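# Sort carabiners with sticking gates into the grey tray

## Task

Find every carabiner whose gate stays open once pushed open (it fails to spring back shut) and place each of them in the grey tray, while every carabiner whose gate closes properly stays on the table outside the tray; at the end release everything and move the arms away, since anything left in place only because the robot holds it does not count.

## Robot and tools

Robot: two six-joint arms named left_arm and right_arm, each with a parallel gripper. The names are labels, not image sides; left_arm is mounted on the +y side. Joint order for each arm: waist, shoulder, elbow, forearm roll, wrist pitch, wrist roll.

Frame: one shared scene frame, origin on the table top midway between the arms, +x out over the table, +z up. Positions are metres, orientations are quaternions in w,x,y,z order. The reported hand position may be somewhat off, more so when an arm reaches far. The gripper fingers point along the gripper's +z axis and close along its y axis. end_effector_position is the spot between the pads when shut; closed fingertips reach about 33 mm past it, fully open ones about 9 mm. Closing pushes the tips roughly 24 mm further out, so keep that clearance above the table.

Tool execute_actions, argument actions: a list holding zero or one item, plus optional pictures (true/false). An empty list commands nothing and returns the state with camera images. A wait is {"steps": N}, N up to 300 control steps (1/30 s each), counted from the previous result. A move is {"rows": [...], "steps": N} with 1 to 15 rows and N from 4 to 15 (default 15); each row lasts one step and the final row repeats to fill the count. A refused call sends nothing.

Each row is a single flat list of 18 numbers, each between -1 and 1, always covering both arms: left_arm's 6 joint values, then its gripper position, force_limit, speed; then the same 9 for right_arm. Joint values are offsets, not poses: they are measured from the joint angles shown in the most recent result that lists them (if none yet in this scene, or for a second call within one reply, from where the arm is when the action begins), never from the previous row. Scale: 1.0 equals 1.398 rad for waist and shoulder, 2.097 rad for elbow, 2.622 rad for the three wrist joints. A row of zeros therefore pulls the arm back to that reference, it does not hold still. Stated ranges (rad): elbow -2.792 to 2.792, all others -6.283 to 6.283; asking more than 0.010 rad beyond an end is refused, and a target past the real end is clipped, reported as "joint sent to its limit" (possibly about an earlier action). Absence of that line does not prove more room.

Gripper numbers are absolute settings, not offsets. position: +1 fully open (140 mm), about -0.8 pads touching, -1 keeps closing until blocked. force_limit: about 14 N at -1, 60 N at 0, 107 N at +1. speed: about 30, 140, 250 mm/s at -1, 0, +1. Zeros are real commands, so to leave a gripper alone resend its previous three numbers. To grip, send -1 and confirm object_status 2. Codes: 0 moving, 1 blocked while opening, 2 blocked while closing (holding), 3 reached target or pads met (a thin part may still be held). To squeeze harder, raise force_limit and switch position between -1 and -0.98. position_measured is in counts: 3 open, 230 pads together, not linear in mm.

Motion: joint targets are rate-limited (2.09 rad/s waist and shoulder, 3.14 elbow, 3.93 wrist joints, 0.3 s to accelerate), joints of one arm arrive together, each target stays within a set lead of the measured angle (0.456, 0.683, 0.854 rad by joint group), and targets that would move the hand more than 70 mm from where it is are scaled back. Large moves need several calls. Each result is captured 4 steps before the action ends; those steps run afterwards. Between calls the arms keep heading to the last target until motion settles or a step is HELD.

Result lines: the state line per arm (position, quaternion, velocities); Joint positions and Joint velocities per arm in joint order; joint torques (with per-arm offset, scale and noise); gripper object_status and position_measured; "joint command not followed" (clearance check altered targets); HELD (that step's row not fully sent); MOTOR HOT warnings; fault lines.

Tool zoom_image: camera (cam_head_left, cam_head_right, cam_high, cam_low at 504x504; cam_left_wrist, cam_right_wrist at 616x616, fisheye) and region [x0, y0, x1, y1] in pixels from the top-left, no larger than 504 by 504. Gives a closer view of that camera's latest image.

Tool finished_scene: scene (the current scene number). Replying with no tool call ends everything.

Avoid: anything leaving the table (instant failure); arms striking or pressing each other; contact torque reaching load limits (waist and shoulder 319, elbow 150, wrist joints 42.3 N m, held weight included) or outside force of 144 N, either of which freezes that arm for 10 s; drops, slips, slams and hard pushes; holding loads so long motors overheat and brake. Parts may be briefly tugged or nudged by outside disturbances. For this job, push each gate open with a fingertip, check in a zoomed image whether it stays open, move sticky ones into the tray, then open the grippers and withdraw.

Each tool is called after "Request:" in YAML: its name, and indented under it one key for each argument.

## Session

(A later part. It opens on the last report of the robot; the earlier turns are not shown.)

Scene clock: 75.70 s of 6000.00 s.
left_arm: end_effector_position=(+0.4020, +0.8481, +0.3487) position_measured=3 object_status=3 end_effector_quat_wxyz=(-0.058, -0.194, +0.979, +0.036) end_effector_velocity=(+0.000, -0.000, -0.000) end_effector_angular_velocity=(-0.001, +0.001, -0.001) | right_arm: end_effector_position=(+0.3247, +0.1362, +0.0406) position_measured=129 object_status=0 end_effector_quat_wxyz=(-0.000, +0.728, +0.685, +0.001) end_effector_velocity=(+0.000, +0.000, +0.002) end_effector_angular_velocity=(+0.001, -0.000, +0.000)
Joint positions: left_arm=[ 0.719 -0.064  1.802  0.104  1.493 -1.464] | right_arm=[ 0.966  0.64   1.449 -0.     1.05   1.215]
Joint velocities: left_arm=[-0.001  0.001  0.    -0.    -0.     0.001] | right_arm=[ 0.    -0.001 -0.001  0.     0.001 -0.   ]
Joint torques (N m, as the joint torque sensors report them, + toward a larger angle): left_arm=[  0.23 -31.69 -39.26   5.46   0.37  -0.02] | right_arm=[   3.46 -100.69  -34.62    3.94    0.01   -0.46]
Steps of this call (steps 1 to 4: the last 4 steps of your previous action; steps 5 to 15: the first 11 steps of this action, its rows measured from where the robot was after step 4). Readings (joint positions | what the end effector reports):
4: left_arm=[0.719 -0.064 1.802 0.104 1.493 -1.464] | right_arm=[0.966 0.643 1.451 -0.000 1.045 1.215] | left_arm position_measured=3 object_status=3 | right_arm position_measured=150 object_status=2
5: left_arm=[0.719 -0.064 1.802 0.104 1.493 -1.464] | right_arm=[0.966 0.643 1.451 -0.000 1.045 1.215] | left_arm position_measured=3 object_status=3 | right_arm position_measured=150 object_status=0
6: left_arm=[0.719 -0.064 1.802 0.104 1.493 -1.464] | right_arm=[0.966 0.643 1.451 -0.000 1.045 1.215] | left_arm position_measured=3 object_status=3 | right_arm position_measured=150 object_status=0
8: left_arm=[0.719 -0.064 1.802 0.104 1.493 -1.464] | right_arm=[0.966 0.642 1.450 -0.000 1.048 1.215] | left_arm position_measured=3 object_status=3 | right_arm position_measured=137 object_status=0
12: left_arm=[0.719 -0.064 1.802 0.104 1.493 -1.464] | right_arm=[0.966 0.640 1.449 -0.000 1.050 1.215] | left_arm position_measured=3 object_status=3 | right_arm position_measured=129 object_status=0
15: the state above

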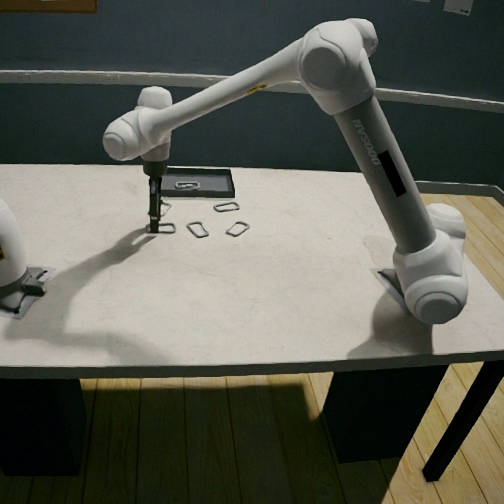

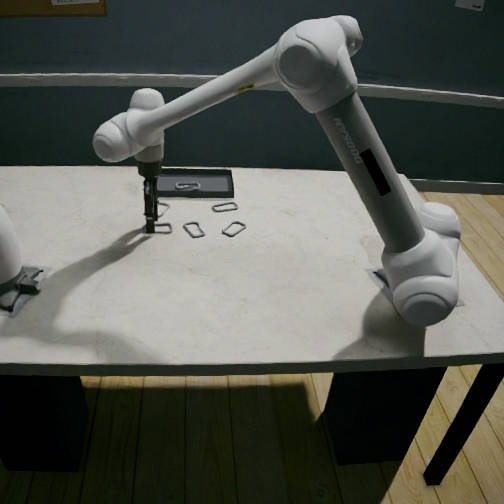

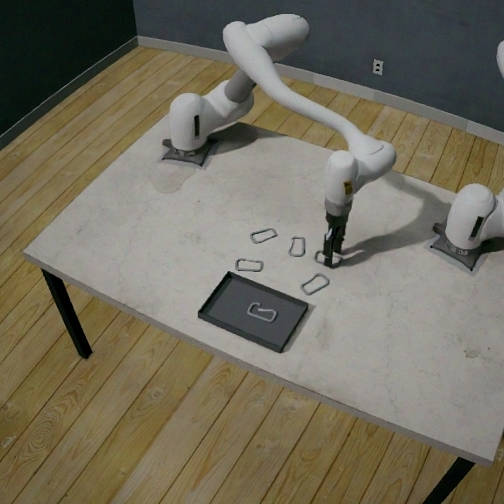

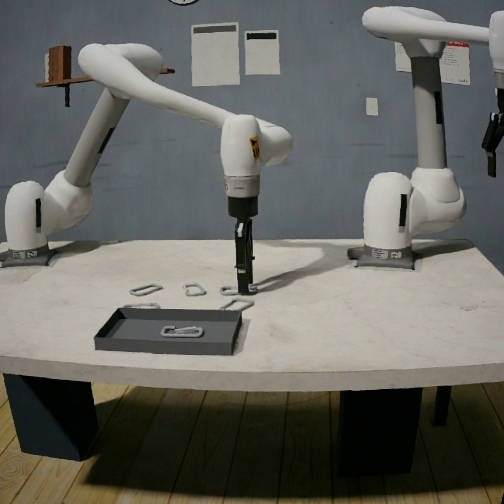

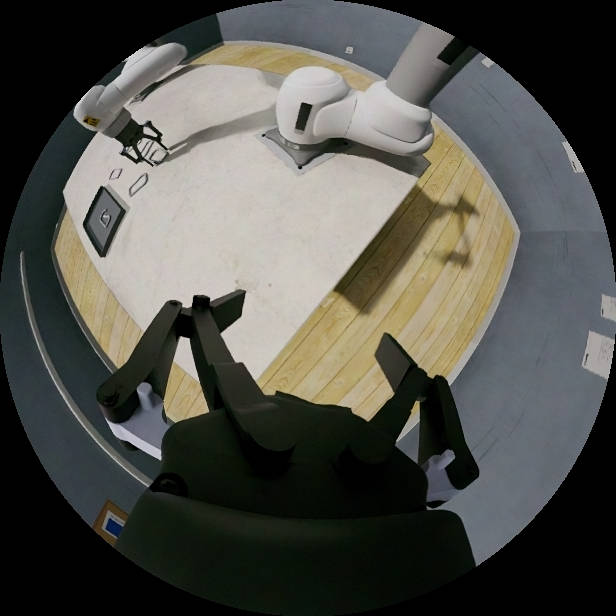

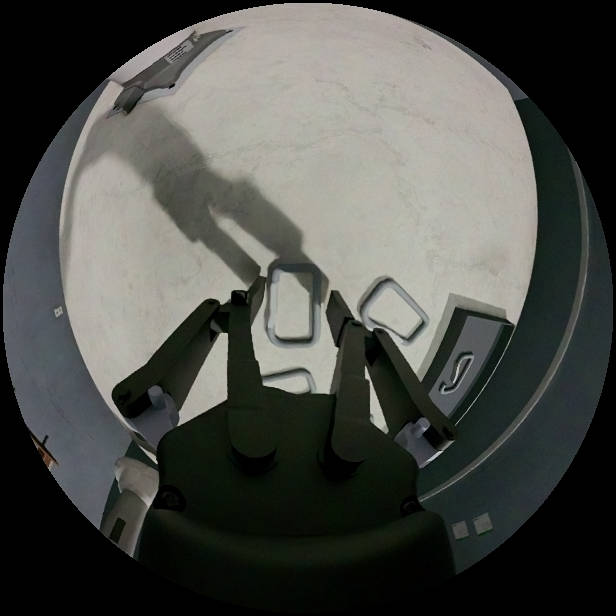

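Request:
execute_actions:
  actions:
    - {"rows":[[0,0,0,0,0,0,1,0,0.5,0,-0.002,-0.001,0,0.002,0,0,-0.3,-0.3],[0,0,0,0,0,0,1,0,0.5,-0.0066,-0.0244,0.0236,0,-0.0056,-0.0035,0,-0.3,-0.3],[0,0,0,0,0,0,1,0,0.5,-0.0066,-0.0244,0.0236,0,-0.0056,-0.0035,0,-0.3,-0.3],[0,0,0,0,0,0,1,0,0.5,-0.0066,-0.0244,0.0236,0,-0.0056,-0.0035,0,-0.3,-0.3],[0,0,0,0,0,0,1,0,0.5,-0.0066,-0.0244,0.0236,0,-0.0056,-0.0035,0,-0.3,-0.3],[0,0,0,0,0,0,1,0,0.5,-0.0066,-0.0244,0.0236,0,-0.0056,-0.0035,0,-0.3,-0.3],[0,0,0,0,0,0,1,0,0.5,-0.0066,-0.0244,0.0236,0,-0.0056,-0.0035,0,-0.3,-0.3],[0,0,0,0,0,0,1,0,0.5,-0.0066,-0.0244,0.0236,0,-0.0056,-0.0035,0,-0.3,-0.3],[0,0,0,0,0,0,1,0,0.5,-0.0066,-0.0207,0.0255,0,-0.0092,-0.0035,0,-0.3,-0.3]],"steps":15}

Request:
execute_actions:
  actions:
    - {"steps":6}
  pictures: true

Request:
zoom_image:
  camera: "cam_right_wrist"
  region: [220,200,400,380]

Scene clock: 76.53 s of 6000.00 s.
left_arm: end_effector_position=(+0.4020, +0.8481, +0.3487) position_measured=3 object_status=3 end_effector_quat_wxyz=(-0.058, -0.194, +0.979, +0.036) end_effector_velocity=(-0.001, +0.000, +0.001) end_effector_angular_velocity=(+0.001, -0.002, +0.001) | right_arm: end_effector_position=(+0.3229, +0.1141, +0.0427) position_measured=129 object_status=3 end_effector_quat_wxyz=(-0.000, +0.728, +0.685, +0.001) end_effector_velocity=(-0.001, -0.010, -0.049) end_effector_angular_velocity=(-0.010, +0.005, -0.002)
Joint positions: left_arm=[ 0.719 -0.064  1.802  0.104  1.493 -1.464] | right_arm=[ 0.957  0.609  1.499 -0.     1.031  1.206]
Joint velocities: left_arm=[ 0.001 -0.002  0.     0.     0.     0.   ] | right_arm=[-0.004  0.031  0.046  0.001 -0.067 -0.002]
Joint torques (N m, as the joint torque sensors report them, + toward a larger angle): left_arm=[ -0.64 -32.34 -39.14   5.4    0.38  -0.07] | right_arm=[  3.39 -94.11 -35.7    3.96  -0.07  -0.52]
Steps of this call (steps 1 to 4: the last 4 steps of your previous action; steps 5 to 14: the robot went on to your last target; steps 15 to 25: the first 11 steps of this action). Readings (joint positions | what the end effector reports):
15: left_arm=[0.719 -0.064 1.802 0.104 1.493 -1.464] | right_arm=[0.966 0.640 1.448 -0.000 1.050 1.215] | left_arm position_measured=3 object_status=3 | right_arm position_measured=129 object_status=3
16: left_arm=[0.719 -0.064 1.802 0.104 1.493 -1.464] | right_arm=[0.966 0.639 1.448 -0.000 1.051 1.215] | left_arm position_measured=3 object_status=3 | right_arm position_measured=129 object_status=3
18: left_arm=[0.719 -0.064 1.802 0.104 1.493 -1.464] | right_arm=[0.963 0.627 1.465 -0.000 1.047 1.213] | left_arm position_measured=3 object_status=3 | right_arm position_measured=129 object_status=3
22: left_arm=[0.719 -0.064 1.802 0.104 1.493 -1.464] | right_arm=[0.957 0.608 1.494 -0.000 1.037 1.207] | left_arm position_measured=3 object_status=3 | right_arm position_measured=129 object_status=3
25: the state above

Scene clock: 76.73 s of 6000.00 s.
left_arm: end_effector_position=(+0.4020, +0.8481, +0.3487) position_measured=3 object_status=3 end_effector_quat_wxyz=(-0.058, -0.194, +0.979, +0.036) end_effector_velocity=(+0.000, +0.001, -0.001) end_effector_angular_velocity=(-0.001, +0.001, +0.001) | right_arm: end_effector_position=(+0.3230, +0.1137, +0.0396) position_measured=129 object_status=3 end_effector_quat_wxyz=(-0.000, +0.728, +0.685, +0.001) end_effector_velocity=(+0.000, -0.001, -0.003) end_effector_angular_velocity=(-0.001, +0.000, +0.000)
Joint positions: left_arm=[ 0.719 -0.064  1.802  0.104  1.493 -1.464] | right_arm=[ 0.956  0.611  1.502 -0.     1.026  1.206]
Joint velocities: left_arm=[ 0.001  0.002 -0.    -0.001 -0.     0.001] | right_arm=[-0.     0.002  0.003 -0.    -0.004 -0.001]
Joint torques (N m, as the joint torque sensors report them, + toward a larger angle): left_arm=[  0.27 -32.37 -39.     5.43   0.36  -0.06] | right_arm=[  4.03 -99.11 -34.16   3.84   0.1   -0.25]
Kept back: nothing.
Steps of this call (steps 1 to 4: the last 4 steps of your previous action; steps 5 to 6: the robot went on to your last target). Readings (joint positions | what the end effector reports):
1: left_arm=[0.719 -0.064 1.802 0.104 1.493 -1.464] | right_arm=[0.957 0.609 1.500 -0.000 1.029 1.206] | left_arm position_measured=3 object_status=3 | right_arm position_measured=129 object_status=3
2: left_arm=[0.719 -0.064 1.802 0.104 1.493 -1.464] | right_arm=[0.957 0.610 1.501 -0.000 1.028 1.206] | left_arm position_measured=3 object_status=3 | right_arm position_measured=129 object_status=3
4: left_arm=[0.719 -0.064 1.802 0.104 1.493 -1.464] | right_arm=[0.956 0.611 1.502 -0.000 1.027 1.206] | left_arm position_measured=3 object_status=3 | right_arm position_measured=129 object_status=3
6: the state above

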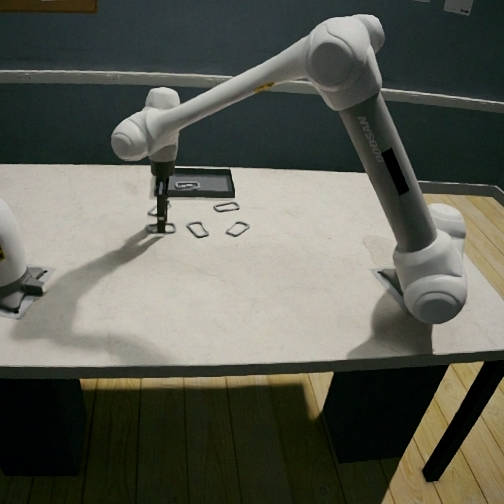

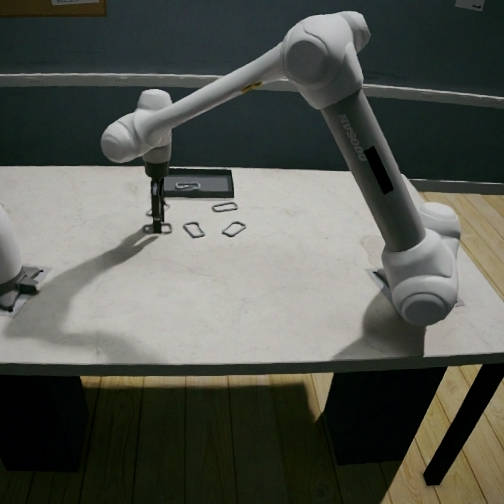

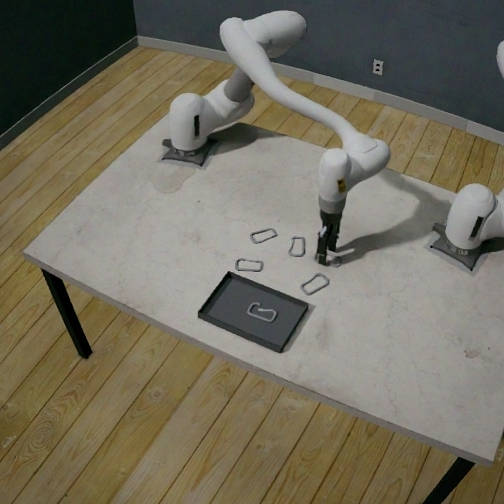

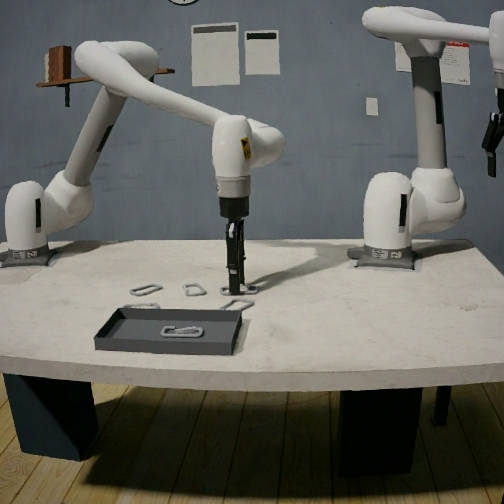

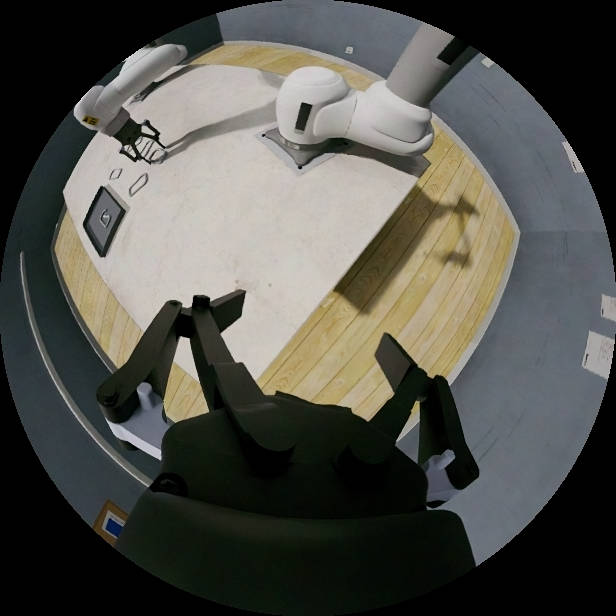

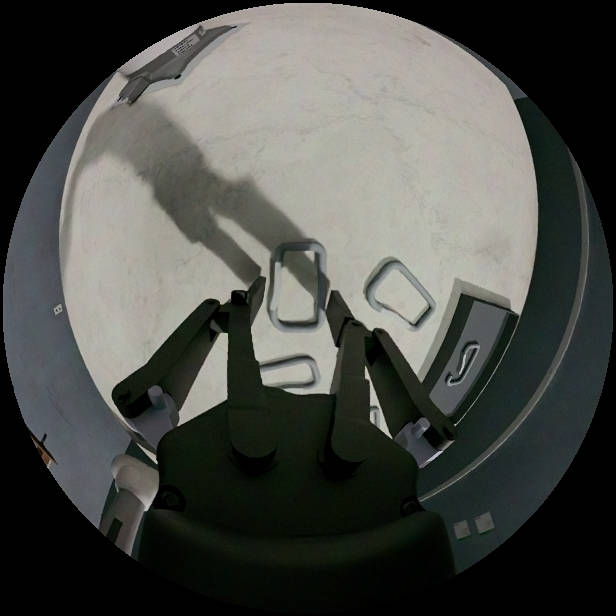

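Region (220, 200, 400, 380) of cam_right_wrist's 616x616 image, scaled by 2.800, with more detail than that image has.

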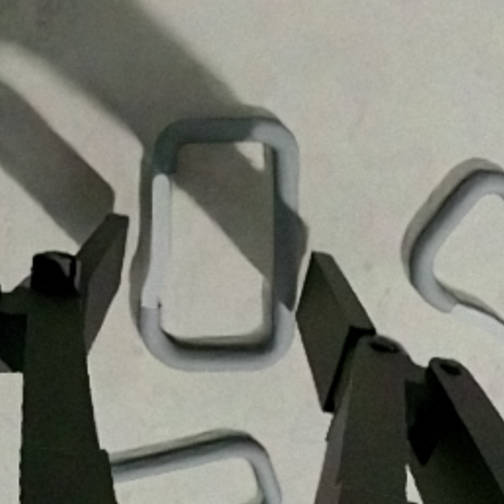

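Request:
zoom_image:
  camera: "cam_right_wrist"
  region: [255,230,335,335]

Request:
zoom_image:
  camera: "cam_high"
  region: [235,215,345,305]

Region (255, 230, 335, 335) of cam_right_wrist's 616x616 image, scaled by 4.800, with more detail than that image has; it fills the left 384 columns of this view, and the rest is white.

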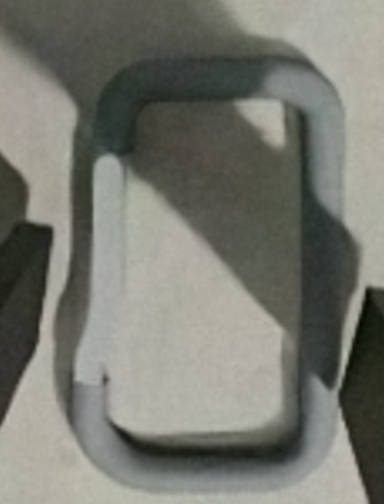

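Region (235, 215, 345, 305) of cam_high's 504x504 image, scaled by 4.582, with more detail than that image has; it fills the top 412 rows of this view, and the rest is white.

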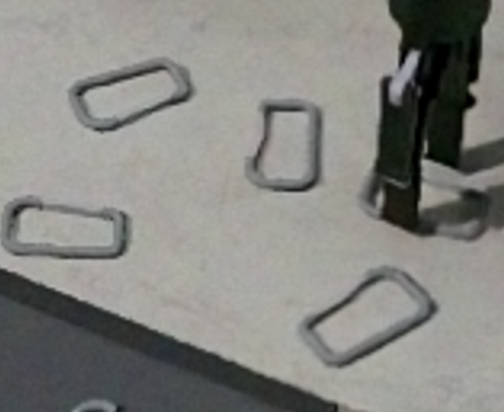

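Request:
execute_actions:
  actions:
    - {"rows":[[0,0,0,0,0,0,1,0,0.5,0,-0.002,-0.001,0,0.002,0,0,-0.3,-0.3],[0,0,0,0,0,0,1,0,0.5,0.0038,0.0096,-0.0138,0,0.006,0.048,0,-0.3,-0.3],[0,0,0,0,0,0,1,0,0.5,0.0038,0.0096,-0.0138,0,0.006,0.048,0,-0.3,-0.3],[0,0,0,0,0,0,1,0,0.5,0.0038,0.0096,-0.0138,0,0.006,0.048,0,-0.3,-0.3],[0,0,0,0,0,0,1,0,0.5,0.0038,0.0096,-0.0138,0,0.006,0.048,0,-0.3,-0.3],[0,0,0,0,0,0,1,0,0.5,0.0038,0.0096,-0.0138,0,0.006,0.048,0,-0.3,-0.3],[0,0,0,0,0,0,1,0,0.5,0.0038,0.0096,-0.0138,0,0.006,0.048,0,-0.3,-0.3],[0,0,0,0,0,0,1,0,0.5,0.0038,0.0096,-0.0138,0,0.006,0.048,0,-0.3,-0.3],[0,0,0,0,0,0,1,0,0.5,0.0038,0.0128,-0.0122,0,0.0029,0.048,0,-0.3,-0.3]],"steps":15}

Request:
execute_actions:
  actions:
    - {"steps":6}
  pictures: true

Request:
zoom_image:
  camera: "cam_right_wrist"
  region: [220,200,400,380]

Scene clock: 78.10 s of 6000.00 s.
left_arm: end_effector_position=(+0.4020, +0.8481, +0.3487) position_measured=3 object_status=3 end_effector_quat_wxyz=(-0.058, -0.194, +0.979, +0.036) end_effector_velocity=(-0.000, +0.001, -0.001) end_effector_angular_velocity=(-0.001, +0.001, +0.003) | right_arm: end_effector_position=(+0.3237, +0.1253, +0.0396) position_measured=129 object_status=3 end_effector_quat_wxyz=(-0.000, +0.768, +0.641, +0.001) end_effector_velocity=(-0.002, +0.001, -0.042) end_effector_angular_velocity=(-0.002, +0.002, -0.033)
Joint positions: left_arm=[ 0.719 -0.064  1.802  0.104  1.493 -1.464] | right_arm=[ 0.961  0.626  1.475 -0.     1.038  1.329]
Joint velocities: left_arm=[ 0.002  0.002 -0.    -0.    -0.    -0.   ] | right_arm=[ 0.002  0.037  0.022  0.001 -0.056  0.035]
Joint torques (N m, as the joint torque sensors report them, + toward a larger angle): left_arm=[  0.28 -32.   -39.28   5.38   0.44   0.09] | right_arm=[   3.24 -101.68  -34.91    3.91   -0.19   -0.11]
Steps of this call (steps 1 to 15: the robot went on to your last target; steps 16 to 30: nothing new was sent; steps 31 to 41: the first 11 steps of this action). Readings (joint positions | what the end effector reports):
31: left_arm=[0.719 -0.064 1.802 0.104 1.493 -1.464] | right_arm=[0.956 0.611 1.502 -0.000 1.026 1.206] | left_arm position_measured=3 object_status=3 | right_arm position_measured=129 object_status=3
32: left_arm=[0.719 -0.064 1.802 0.104 1.493 -1.464] | right_arm=[0.956 0.611 1.502 -0.000 1.027 1.206] | left_arm position_measured=3 object_status=3 | right_arm position_measured=129 object_status=3
34: left_arm=[0.719 -0.064 1.802 0.104 1.493 -1.464] | right_arm=[0.957 0.612 1.494 -0.000 1.032 1.233] | left_arm position_measured=3 object_status=3 | right_arm position_measured=129 object_status=3
38: left_arm=[0.719 -0.064 1.802 0.104 1.493 -1.464] | right_arm=[0.961 0.623 1.475 -0.000 1.041 1.320] | left_arm position_measured=3 object_status=3 | right_arm position_measured=129 object_status=3
41: the state above

Scene clock: 78.30 s of 6000.00 s.
left_arm: end_effector_position=(+0.4020, +0.8481, +0.3487) position_measured=3 object_status=3 end_effector_quat_wxyz=(-0.058, -0.194, +0.979, +0.036) end_effector_velocity=(-0.000, +0.000, +0.000) end_effector_angular_velocity=(+0.001, +0.000, -0.000) | right_arm: end_effector_position=(+0.3236, +0.1256, +0.0371) position_measured=129 object_status=3 end_effector_quat_wxyz=(-0.000, +0.768, +0.640, +0.001) end_effector_velocity=(-0.000, +0.000, -0.003) end_effector_angular_velocity=(-0.000, -0.000, -0.001)
Joint positions: left_arm=[ 0.719 -0.064  1.802  0.104  1.493 -1.464] | right_arm=[ 0.962  0.629  1.476 -0.     1.034  1.332]
Joint velocities: left_arm=[-0.    -0.     0.     0.001  0.     0.   ] | right_arm=[ 0.001  0.002  0.001 -0.    -0.004  0.002]
Joint torques (N m, as the joint torque sensors report them, + toward a larger angle): left_arm=[ -0.05 -32.39 -39.26   5.45   0.43  -0.03] | right_arm=[  5.06 -97.77 -33.48   4.05  -0.31  -0.23]
Kept back: nothing.
Steps of this call (steps 1 to 4: the last 4 steps of your previous action; steps 5 to 6: the robot went on to your last target). Readings (joint positions | what the end effector reports):
1: left_arm=[0.719 -0.064 1.802 0.104 1.493 -1.464] | right_arm=[0.961 0.627 1.475 -0.000 1.036 1.330] | left_arm position_measured=3 object_status=3 | right_arm position_measured=129 object_status=3
2: left_arm=[0.719 -0.064 1.802 0.104 1.493 -1.464] | right_arm=[0.961 0.628 1.476 -0.000 1.035 1.331] | left_arm position_measured=3 object_status=3 | right_arm position_measured=129 object_status=3
4: left_arm=[0.719 -0.064 1.802 0.104 1.493 -1.464] | right_arm=[0.962 0.628 1.476 -0.000 1.034 1.332] | left_arm position_measured=3 object_status=3 | right_arm position_measured=129 object_status=3
6: the state above

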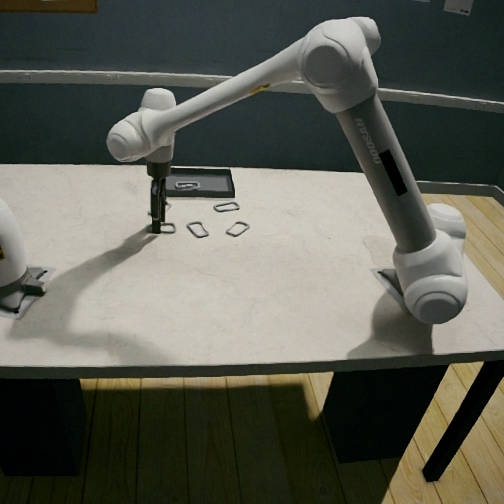

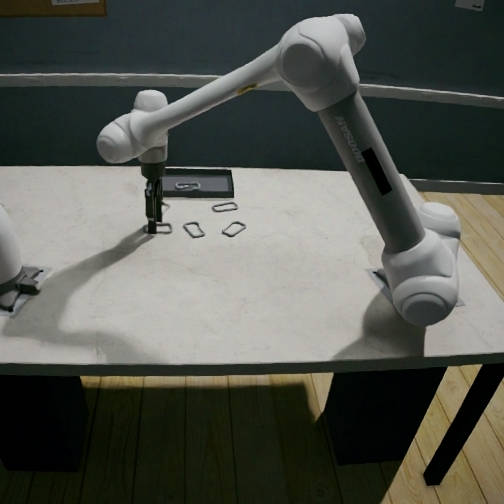

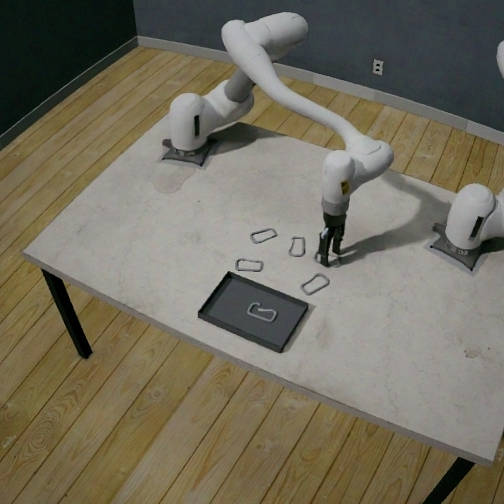

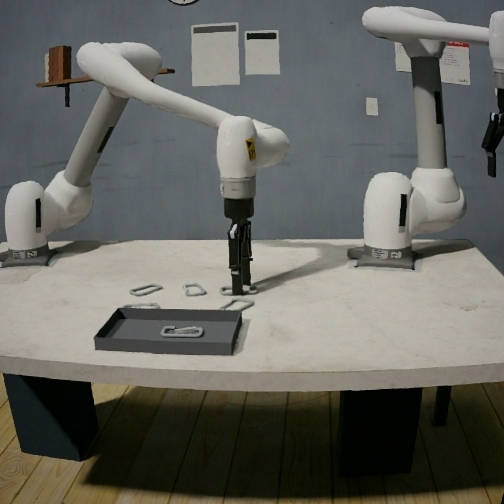

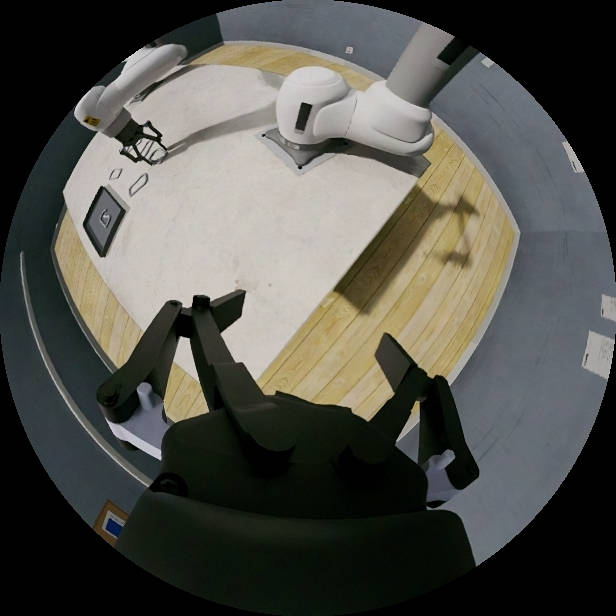

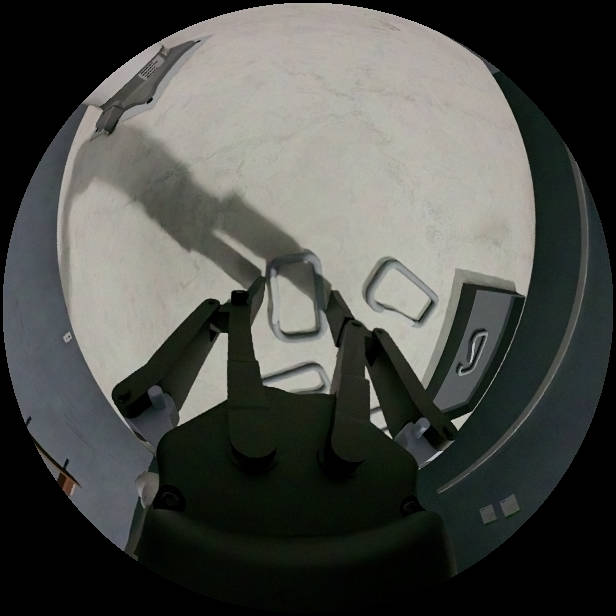

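Region (220, 200, 400, 380) of cam_right_wrist's 616x616 image, scaled by 2.800, with more detail than that image has.

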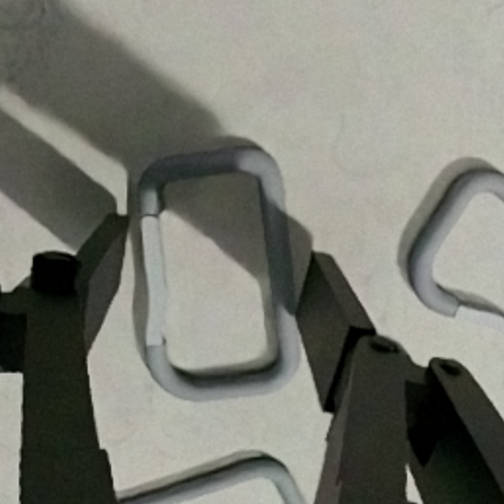

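Request:
execute_actions:
  actions:
    - {"rows":[[0,0,0,0,0,0,1,0,0.5,-0.0009,-0.003,0.003,0,-0.0008,0,0,-0.3,-0.3],[0,0,0,0,0,0,1,0,0.5,-0.0009,-0.003,0.003,0,-0.0008,0,0,-0.3,-0.3],[0,0,0,0,0,0,1,0,0.5,-0.0009,-0.003,0.003,0,-0.0008,0,0,-0.3,-0.3],[0,0,0,0,0,0,1,0,0.5,-0.0009,-0.003,0.003,0,-0.0008,0,0,-0.3,-0.3],[0,0,0,0,0,0,1,0,0.5,-0.0009,-0.003,0.003,0,-0.0008,0,-0.33,-0.3,-0.3]],"steps":15}

Request:
execute_actions:
  actions:
    - {"steps":5}
  pictures: true

Request:
zoom_image:
  camera: "cam_right_wrist"
  region: [220,200,400,380]

Request:
execute_actions:
  actions:
    - {"rows":[[0,0,0,0,0,0,1,0,0.5,0,-0.0024,-0.0012,0,0.002,0,0,-0.4,-0.3]],"steps":15}
  pictures: true

Request:
zoom_image:
  camera: "cam_right_wrist"
  region: [220,200,400,380]

Scene clock: 78.97 s of 6000.00 s.
left_arm: end_effector_position=(+0.4020, +0.8481, +0.3487) position_measured=3 object_status=3 end_effector_quat_wxyz=(-0.058, -0.194, +0.979, +0.036) end_effector_velocity=(+0.000, -0.000, -0.000) end_effector_angular_velocity=(+0.000, +0.000, -0.000) | right_arm: end_effector_position=(+0.3233, +0.1230, +0.0377) position_measured=147 object_status=0 end_effector_quat_wxyz=(-0.001, +0.769, +0.640, +0.002) end_effector_velocity=(+0.000, -0.002, -0.001) end_effector_angular_velocity=(-0.003, +0.001, -0.001)
Joint positions: left_arm=[ 0.719 -0.064  1.802  0.104  1.493 -1.464] | right_arm=[ 0.961  0.624  1.482 -0.     1.032  1.332]
Joint velocities: left_arm=[-0. -0.  0.  0.  0. -0.] | right_arm=[-0.001 -0.     0.003 -0.     0.    -0.   ]
Joint torques (N m, as the joint torque sensors report them, + toward a larger angle): left_arm=[ -0.22 -32.96 -39.09   5.46   0.35  -0.03] | right_arm=[  0.11 -81.58 -20.61   3.43   1.38  -0.2 ]
Steps of this call (steps 1 to 9: the robot went on to your last target; steps 10 to 20: the first 11 steps of this action). Readings (joint positions | what the end effector reports):
10: left_arm=[0.719 -0.064 1.802 0.104 1.493 -1.464] | right_arm=[0.962 0.629 1.476 -0.000 1.034 1.332] | left_arm position_measured=3 object_status=3 | right_arm position_measured=129 object_status=3
11: left_arm=[0.719 -0.064 1.802 0.104 1.493 -1.464] | right_arm=[0.962 0.628 1.478 -0.000 1.033 1.332] | left_arm position_measured=3 object_status=3 | right_arm position_measured=129 object_status=3
13: left_arm=[0.719 -0.064 1.802 0.104 1.493 -1.464] | right_arm=[0.961 0.626 1.481 -0.000 1.033 1.332] | left_arm position_measured=3 object_status=3 | right_arm position_measured=129 object_status=3
17: left_arm=[0.719 -0.064 1.802 0.104 1.493 -1.464] | right_arm=[0.961 0.625 1.482 -0.000 1.032 1.332] | left_arm position_measured=3 object_status=3 | right_arm position_measured=142 object_status=0
20: the state above

Scene clock: 79.13 s of 6000.00 s.
left_arm: end_effector_position=(+0.4020, +0.8481, +0.3487) position_measured=3 object_status=3 end_effector_quat_wxyz=(-0.058, -0.194, +0.979, +0.036) end_effector_velocity=(-0.000, -0.000, +0.001) end_effector_angular_velocity=(-0.000, -0.002, -0.000) | right_arm: end_effector_position=(+0.3234, +0.1228, +0.0376) position_measured=147 object_status=2 end_effector_quat_wxyz=(-0.001, +0.769, +0.640, +0.001) end_effector_velocity=(+0.000, -0.000, -0.001) end_effector_angular_velocity=(-0.001, +0.001, -0.001)
Joint positions: left_arm=[ 0.719 -0.064  1.802  0.104  1.493 -1.464] | right_arm=[ 0.96   0.624  1.482 -0.     1.032  1.332]
Joint velocities: left_arm=[ 0.    -0.002  0.    -0.001 -0.     0.   ] | right_arm=[-0.001  0.001 -0.     0.001  0.     0.   ]
Joint torques (N m, as the joint torque sensors report them, + toward a larger angle): left_arm=[ -0.35 -32.39 -39.2    5.52   0.35   0.13] | right_arm=[ -1.05 -76.62 -19.66   3.06   1.21  -0.02]
Kept back: nothing.
Steps of this call (steps 1 to 4: the last 4 steps of your previous action; step 5: the robot went on to your last target). Readings (joint positions | what the end effector reports):
1: left_arm=[0.719 -0.064 1.802 0.104 1.493 -1.464] | right_arm=[0.961 0.624 1.482 -0.000 1.032 1.332] | left_arm position_measured=3 object_status=3 | right_arm position_measured=147 object_status=0
2: left_arm=[0.719 -0.064 1.802 0.104 1.493 -1.464] | right_arm=[0.961 0.624 1.482 -0.000 1.032 1.332] | left_arm position_measured=3 object_status=3 | right_arm position_measured=147 object_status=0
4: left_arm=[0.719 -0.064 1.802 0.104 1.493 -1.464] | right_arm=[0.960 0.624 1.482 -0.000 1.032 1.332] | left_arm position_measured=3 object_status=3 | right_arm position_measured=147 object_status=2
5: the state above

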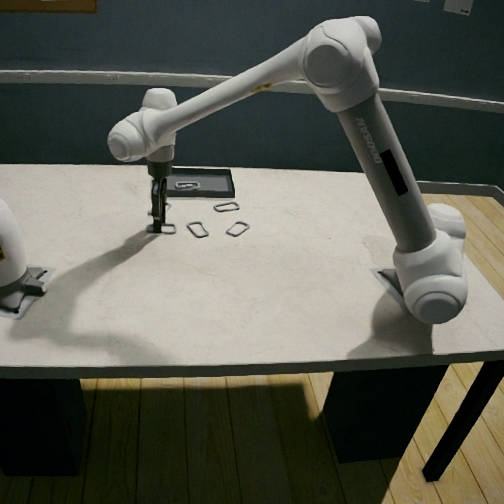

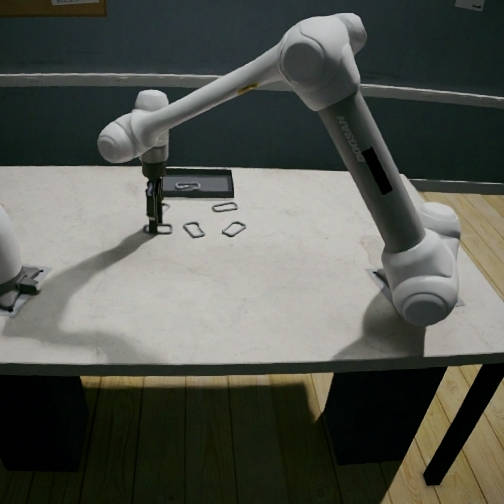

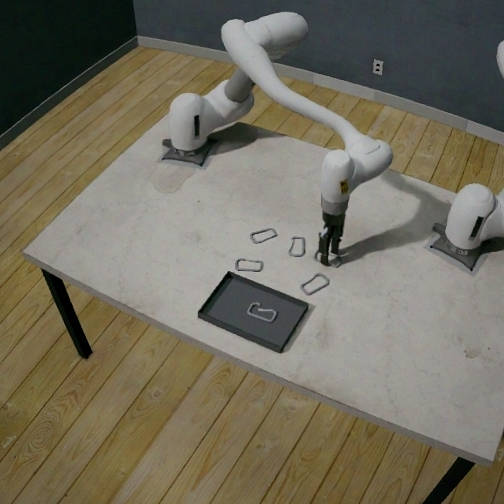

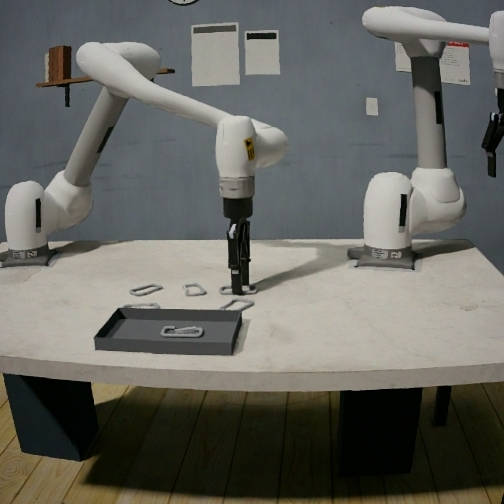

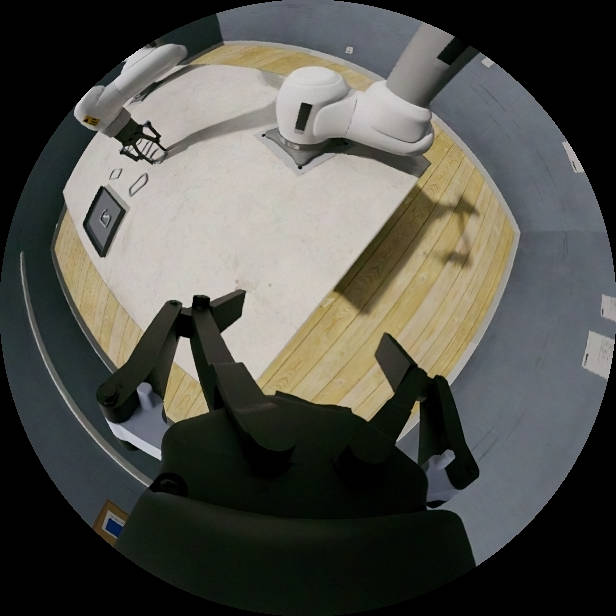

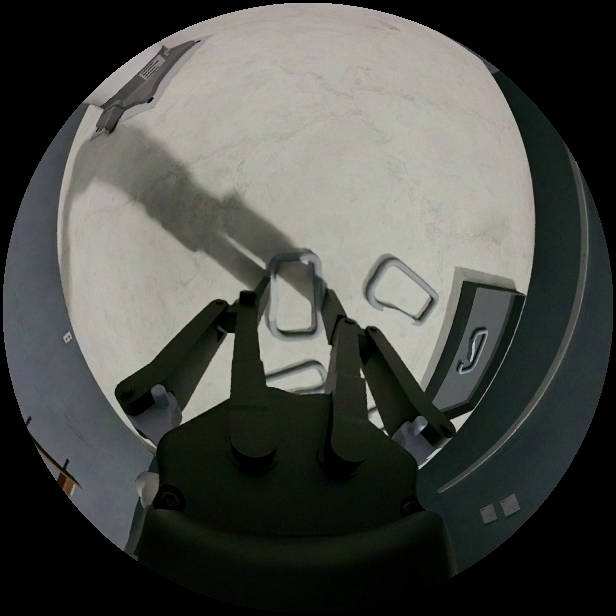

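Region (220, 200, 400, 380) of cam_right_wrist's 616x616 image, scaled by 2.800, with more detail than that image has.

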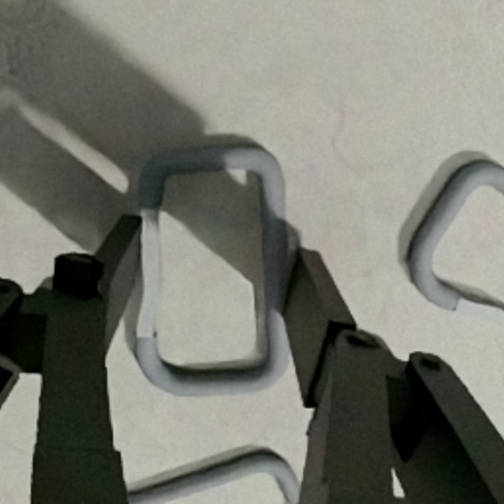

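Scene clock: 79.50 s of 6000.00 s.
left_arm: end_effector_position=(+0.4020, +0.8481, +0.3487) position_measured=3 object_status=3 end_effector_quat_wxyz=(-0.058, -0.194, +0.979, +0.036) end_effector_velocity=(+0.000, +0.000, -0.001) end_effector_angular_velocity=(-0.002, +0.002, +0.000) | right_arm: end_effector_position=(+0.3235, +0.1229, +0.0416) position_measured=129 object_status=0 end_effector_quat_wxyz=(-0.001, +0.769, +0.640, +0.002) end_effector_velocity=(-0.000, -0.000, +0.000) end_effector_angular_velocity=(-0.000, +0.000, -0.001)
Joint positions: left_arm=[ 0.719 -0.064  1.802  0.104  1.493 -1.464] | right_arm=[ 0.96   0.621  1.48  -0.     1.037  1.332]
Joint velocities: left_arm=[ 0.     0.003 -0.    -0.     0.    -0.   ] | right_arm=[-0.    -0.001  0.     0.     0.001  0.   ]
Joint torques (N m, as the joint torque sensors report them, + toward a larger angle): left_arm=[  0.26 -32.33 -39.13   5.51   0.38   0.07] | right_arm=[  3.32 -96.35 -33.56   3.71   0.17  -0.16]
Steps of this call (steps 1 to 11: the first 11 steps of this action). Readings (joint positions | what the end effector reports):
1: left_arm=[0.719 -0.064 1.802 0.104 1.493 -1.464] | right_arm=[0.960 0.624 1.482 -0.000 1.032 1.332] | left_arm position_measured=3 object_status=3 | right_arm position_measured=147 object_status=0
2: left_arm=[0.719 -0.064 1.802 0.104 1.493 -1.464] | right_arm=[0.960 0.624 1.482 -0.000 1.033 1.332] | left_arm position_measured=3 object_status=3 | right_arm position_measured=147 object_status=0
4: left_arm=[0.719 -0.064 1.802 0.104 1.493 -1.464] | right_arm=[0.960 0.622 1.481 -0.000 1.036 1.332] | left_arm position_measured=3 object_status=3 | right_arm position_measured=134 object_status=0
8: left_arm=[0.719 -0.064 1.802 0.104 1.493 -1.464] | right_arm=[0.960 0.621 1.480 -0.000 1.037 1.332] | left_arm position_measured=3 object_status=3 | right_arm position_measured=129 object_status=0
11: the state above

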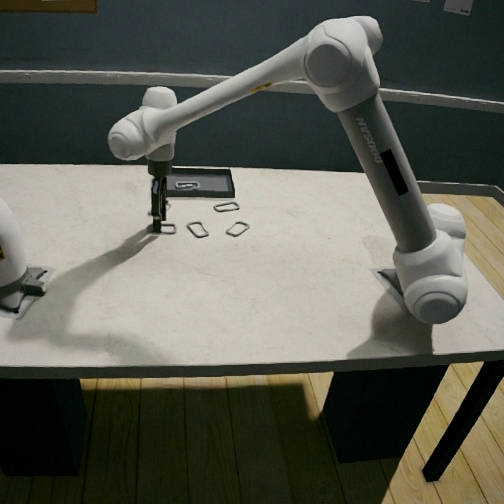

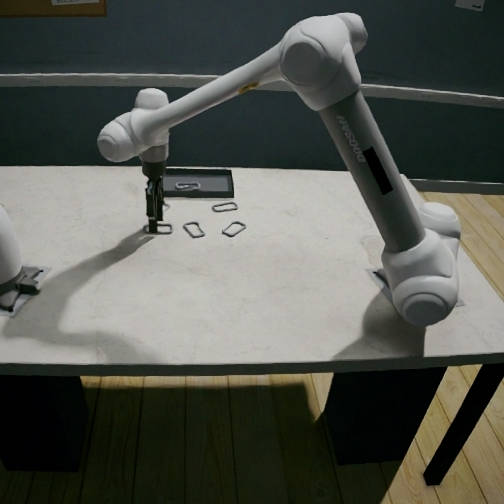

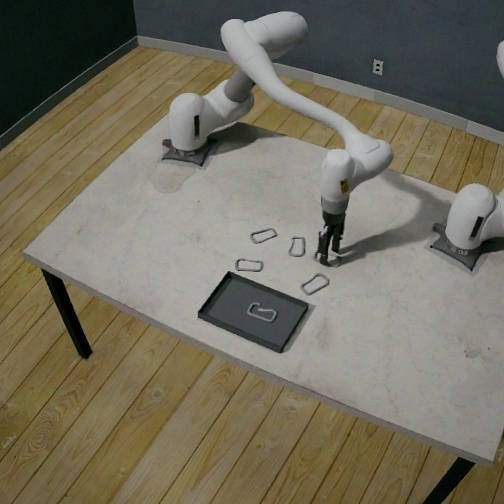

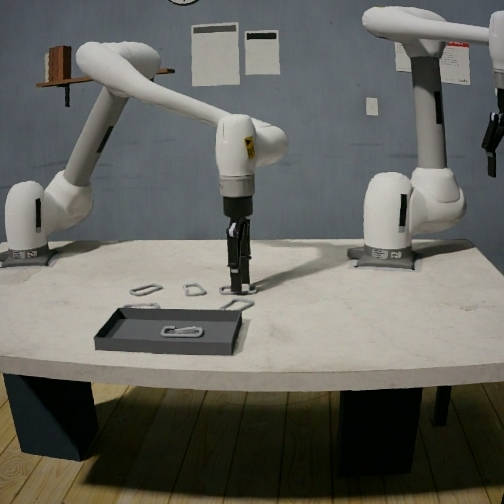

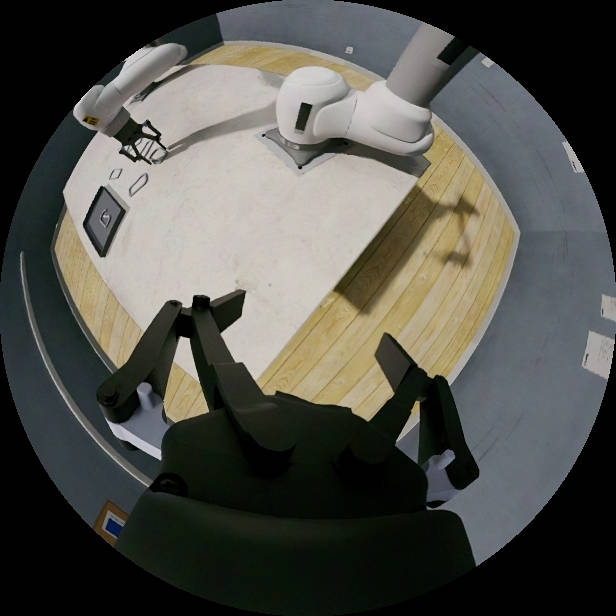

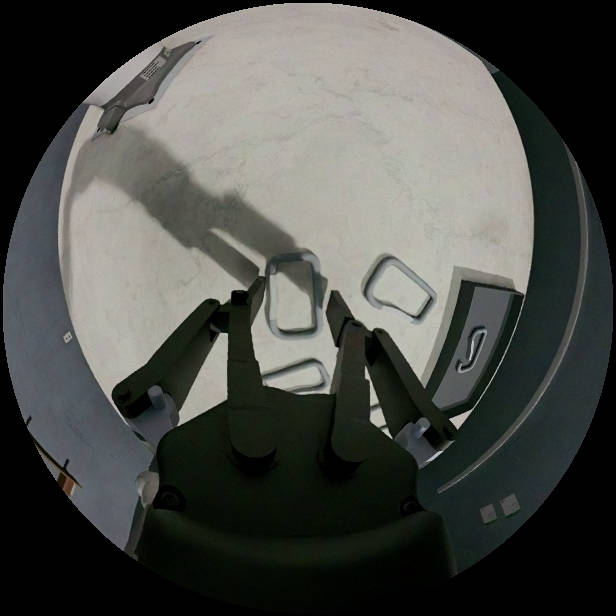

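Region (220, 200, 400, 380) of cam_right_wrist's 616x616 image, scaled by 2.800, with more detail than that image has.

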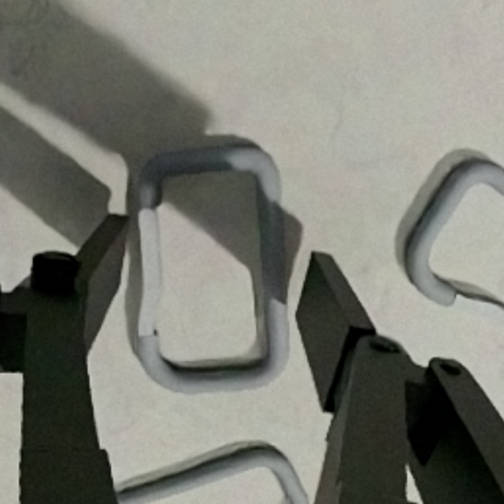

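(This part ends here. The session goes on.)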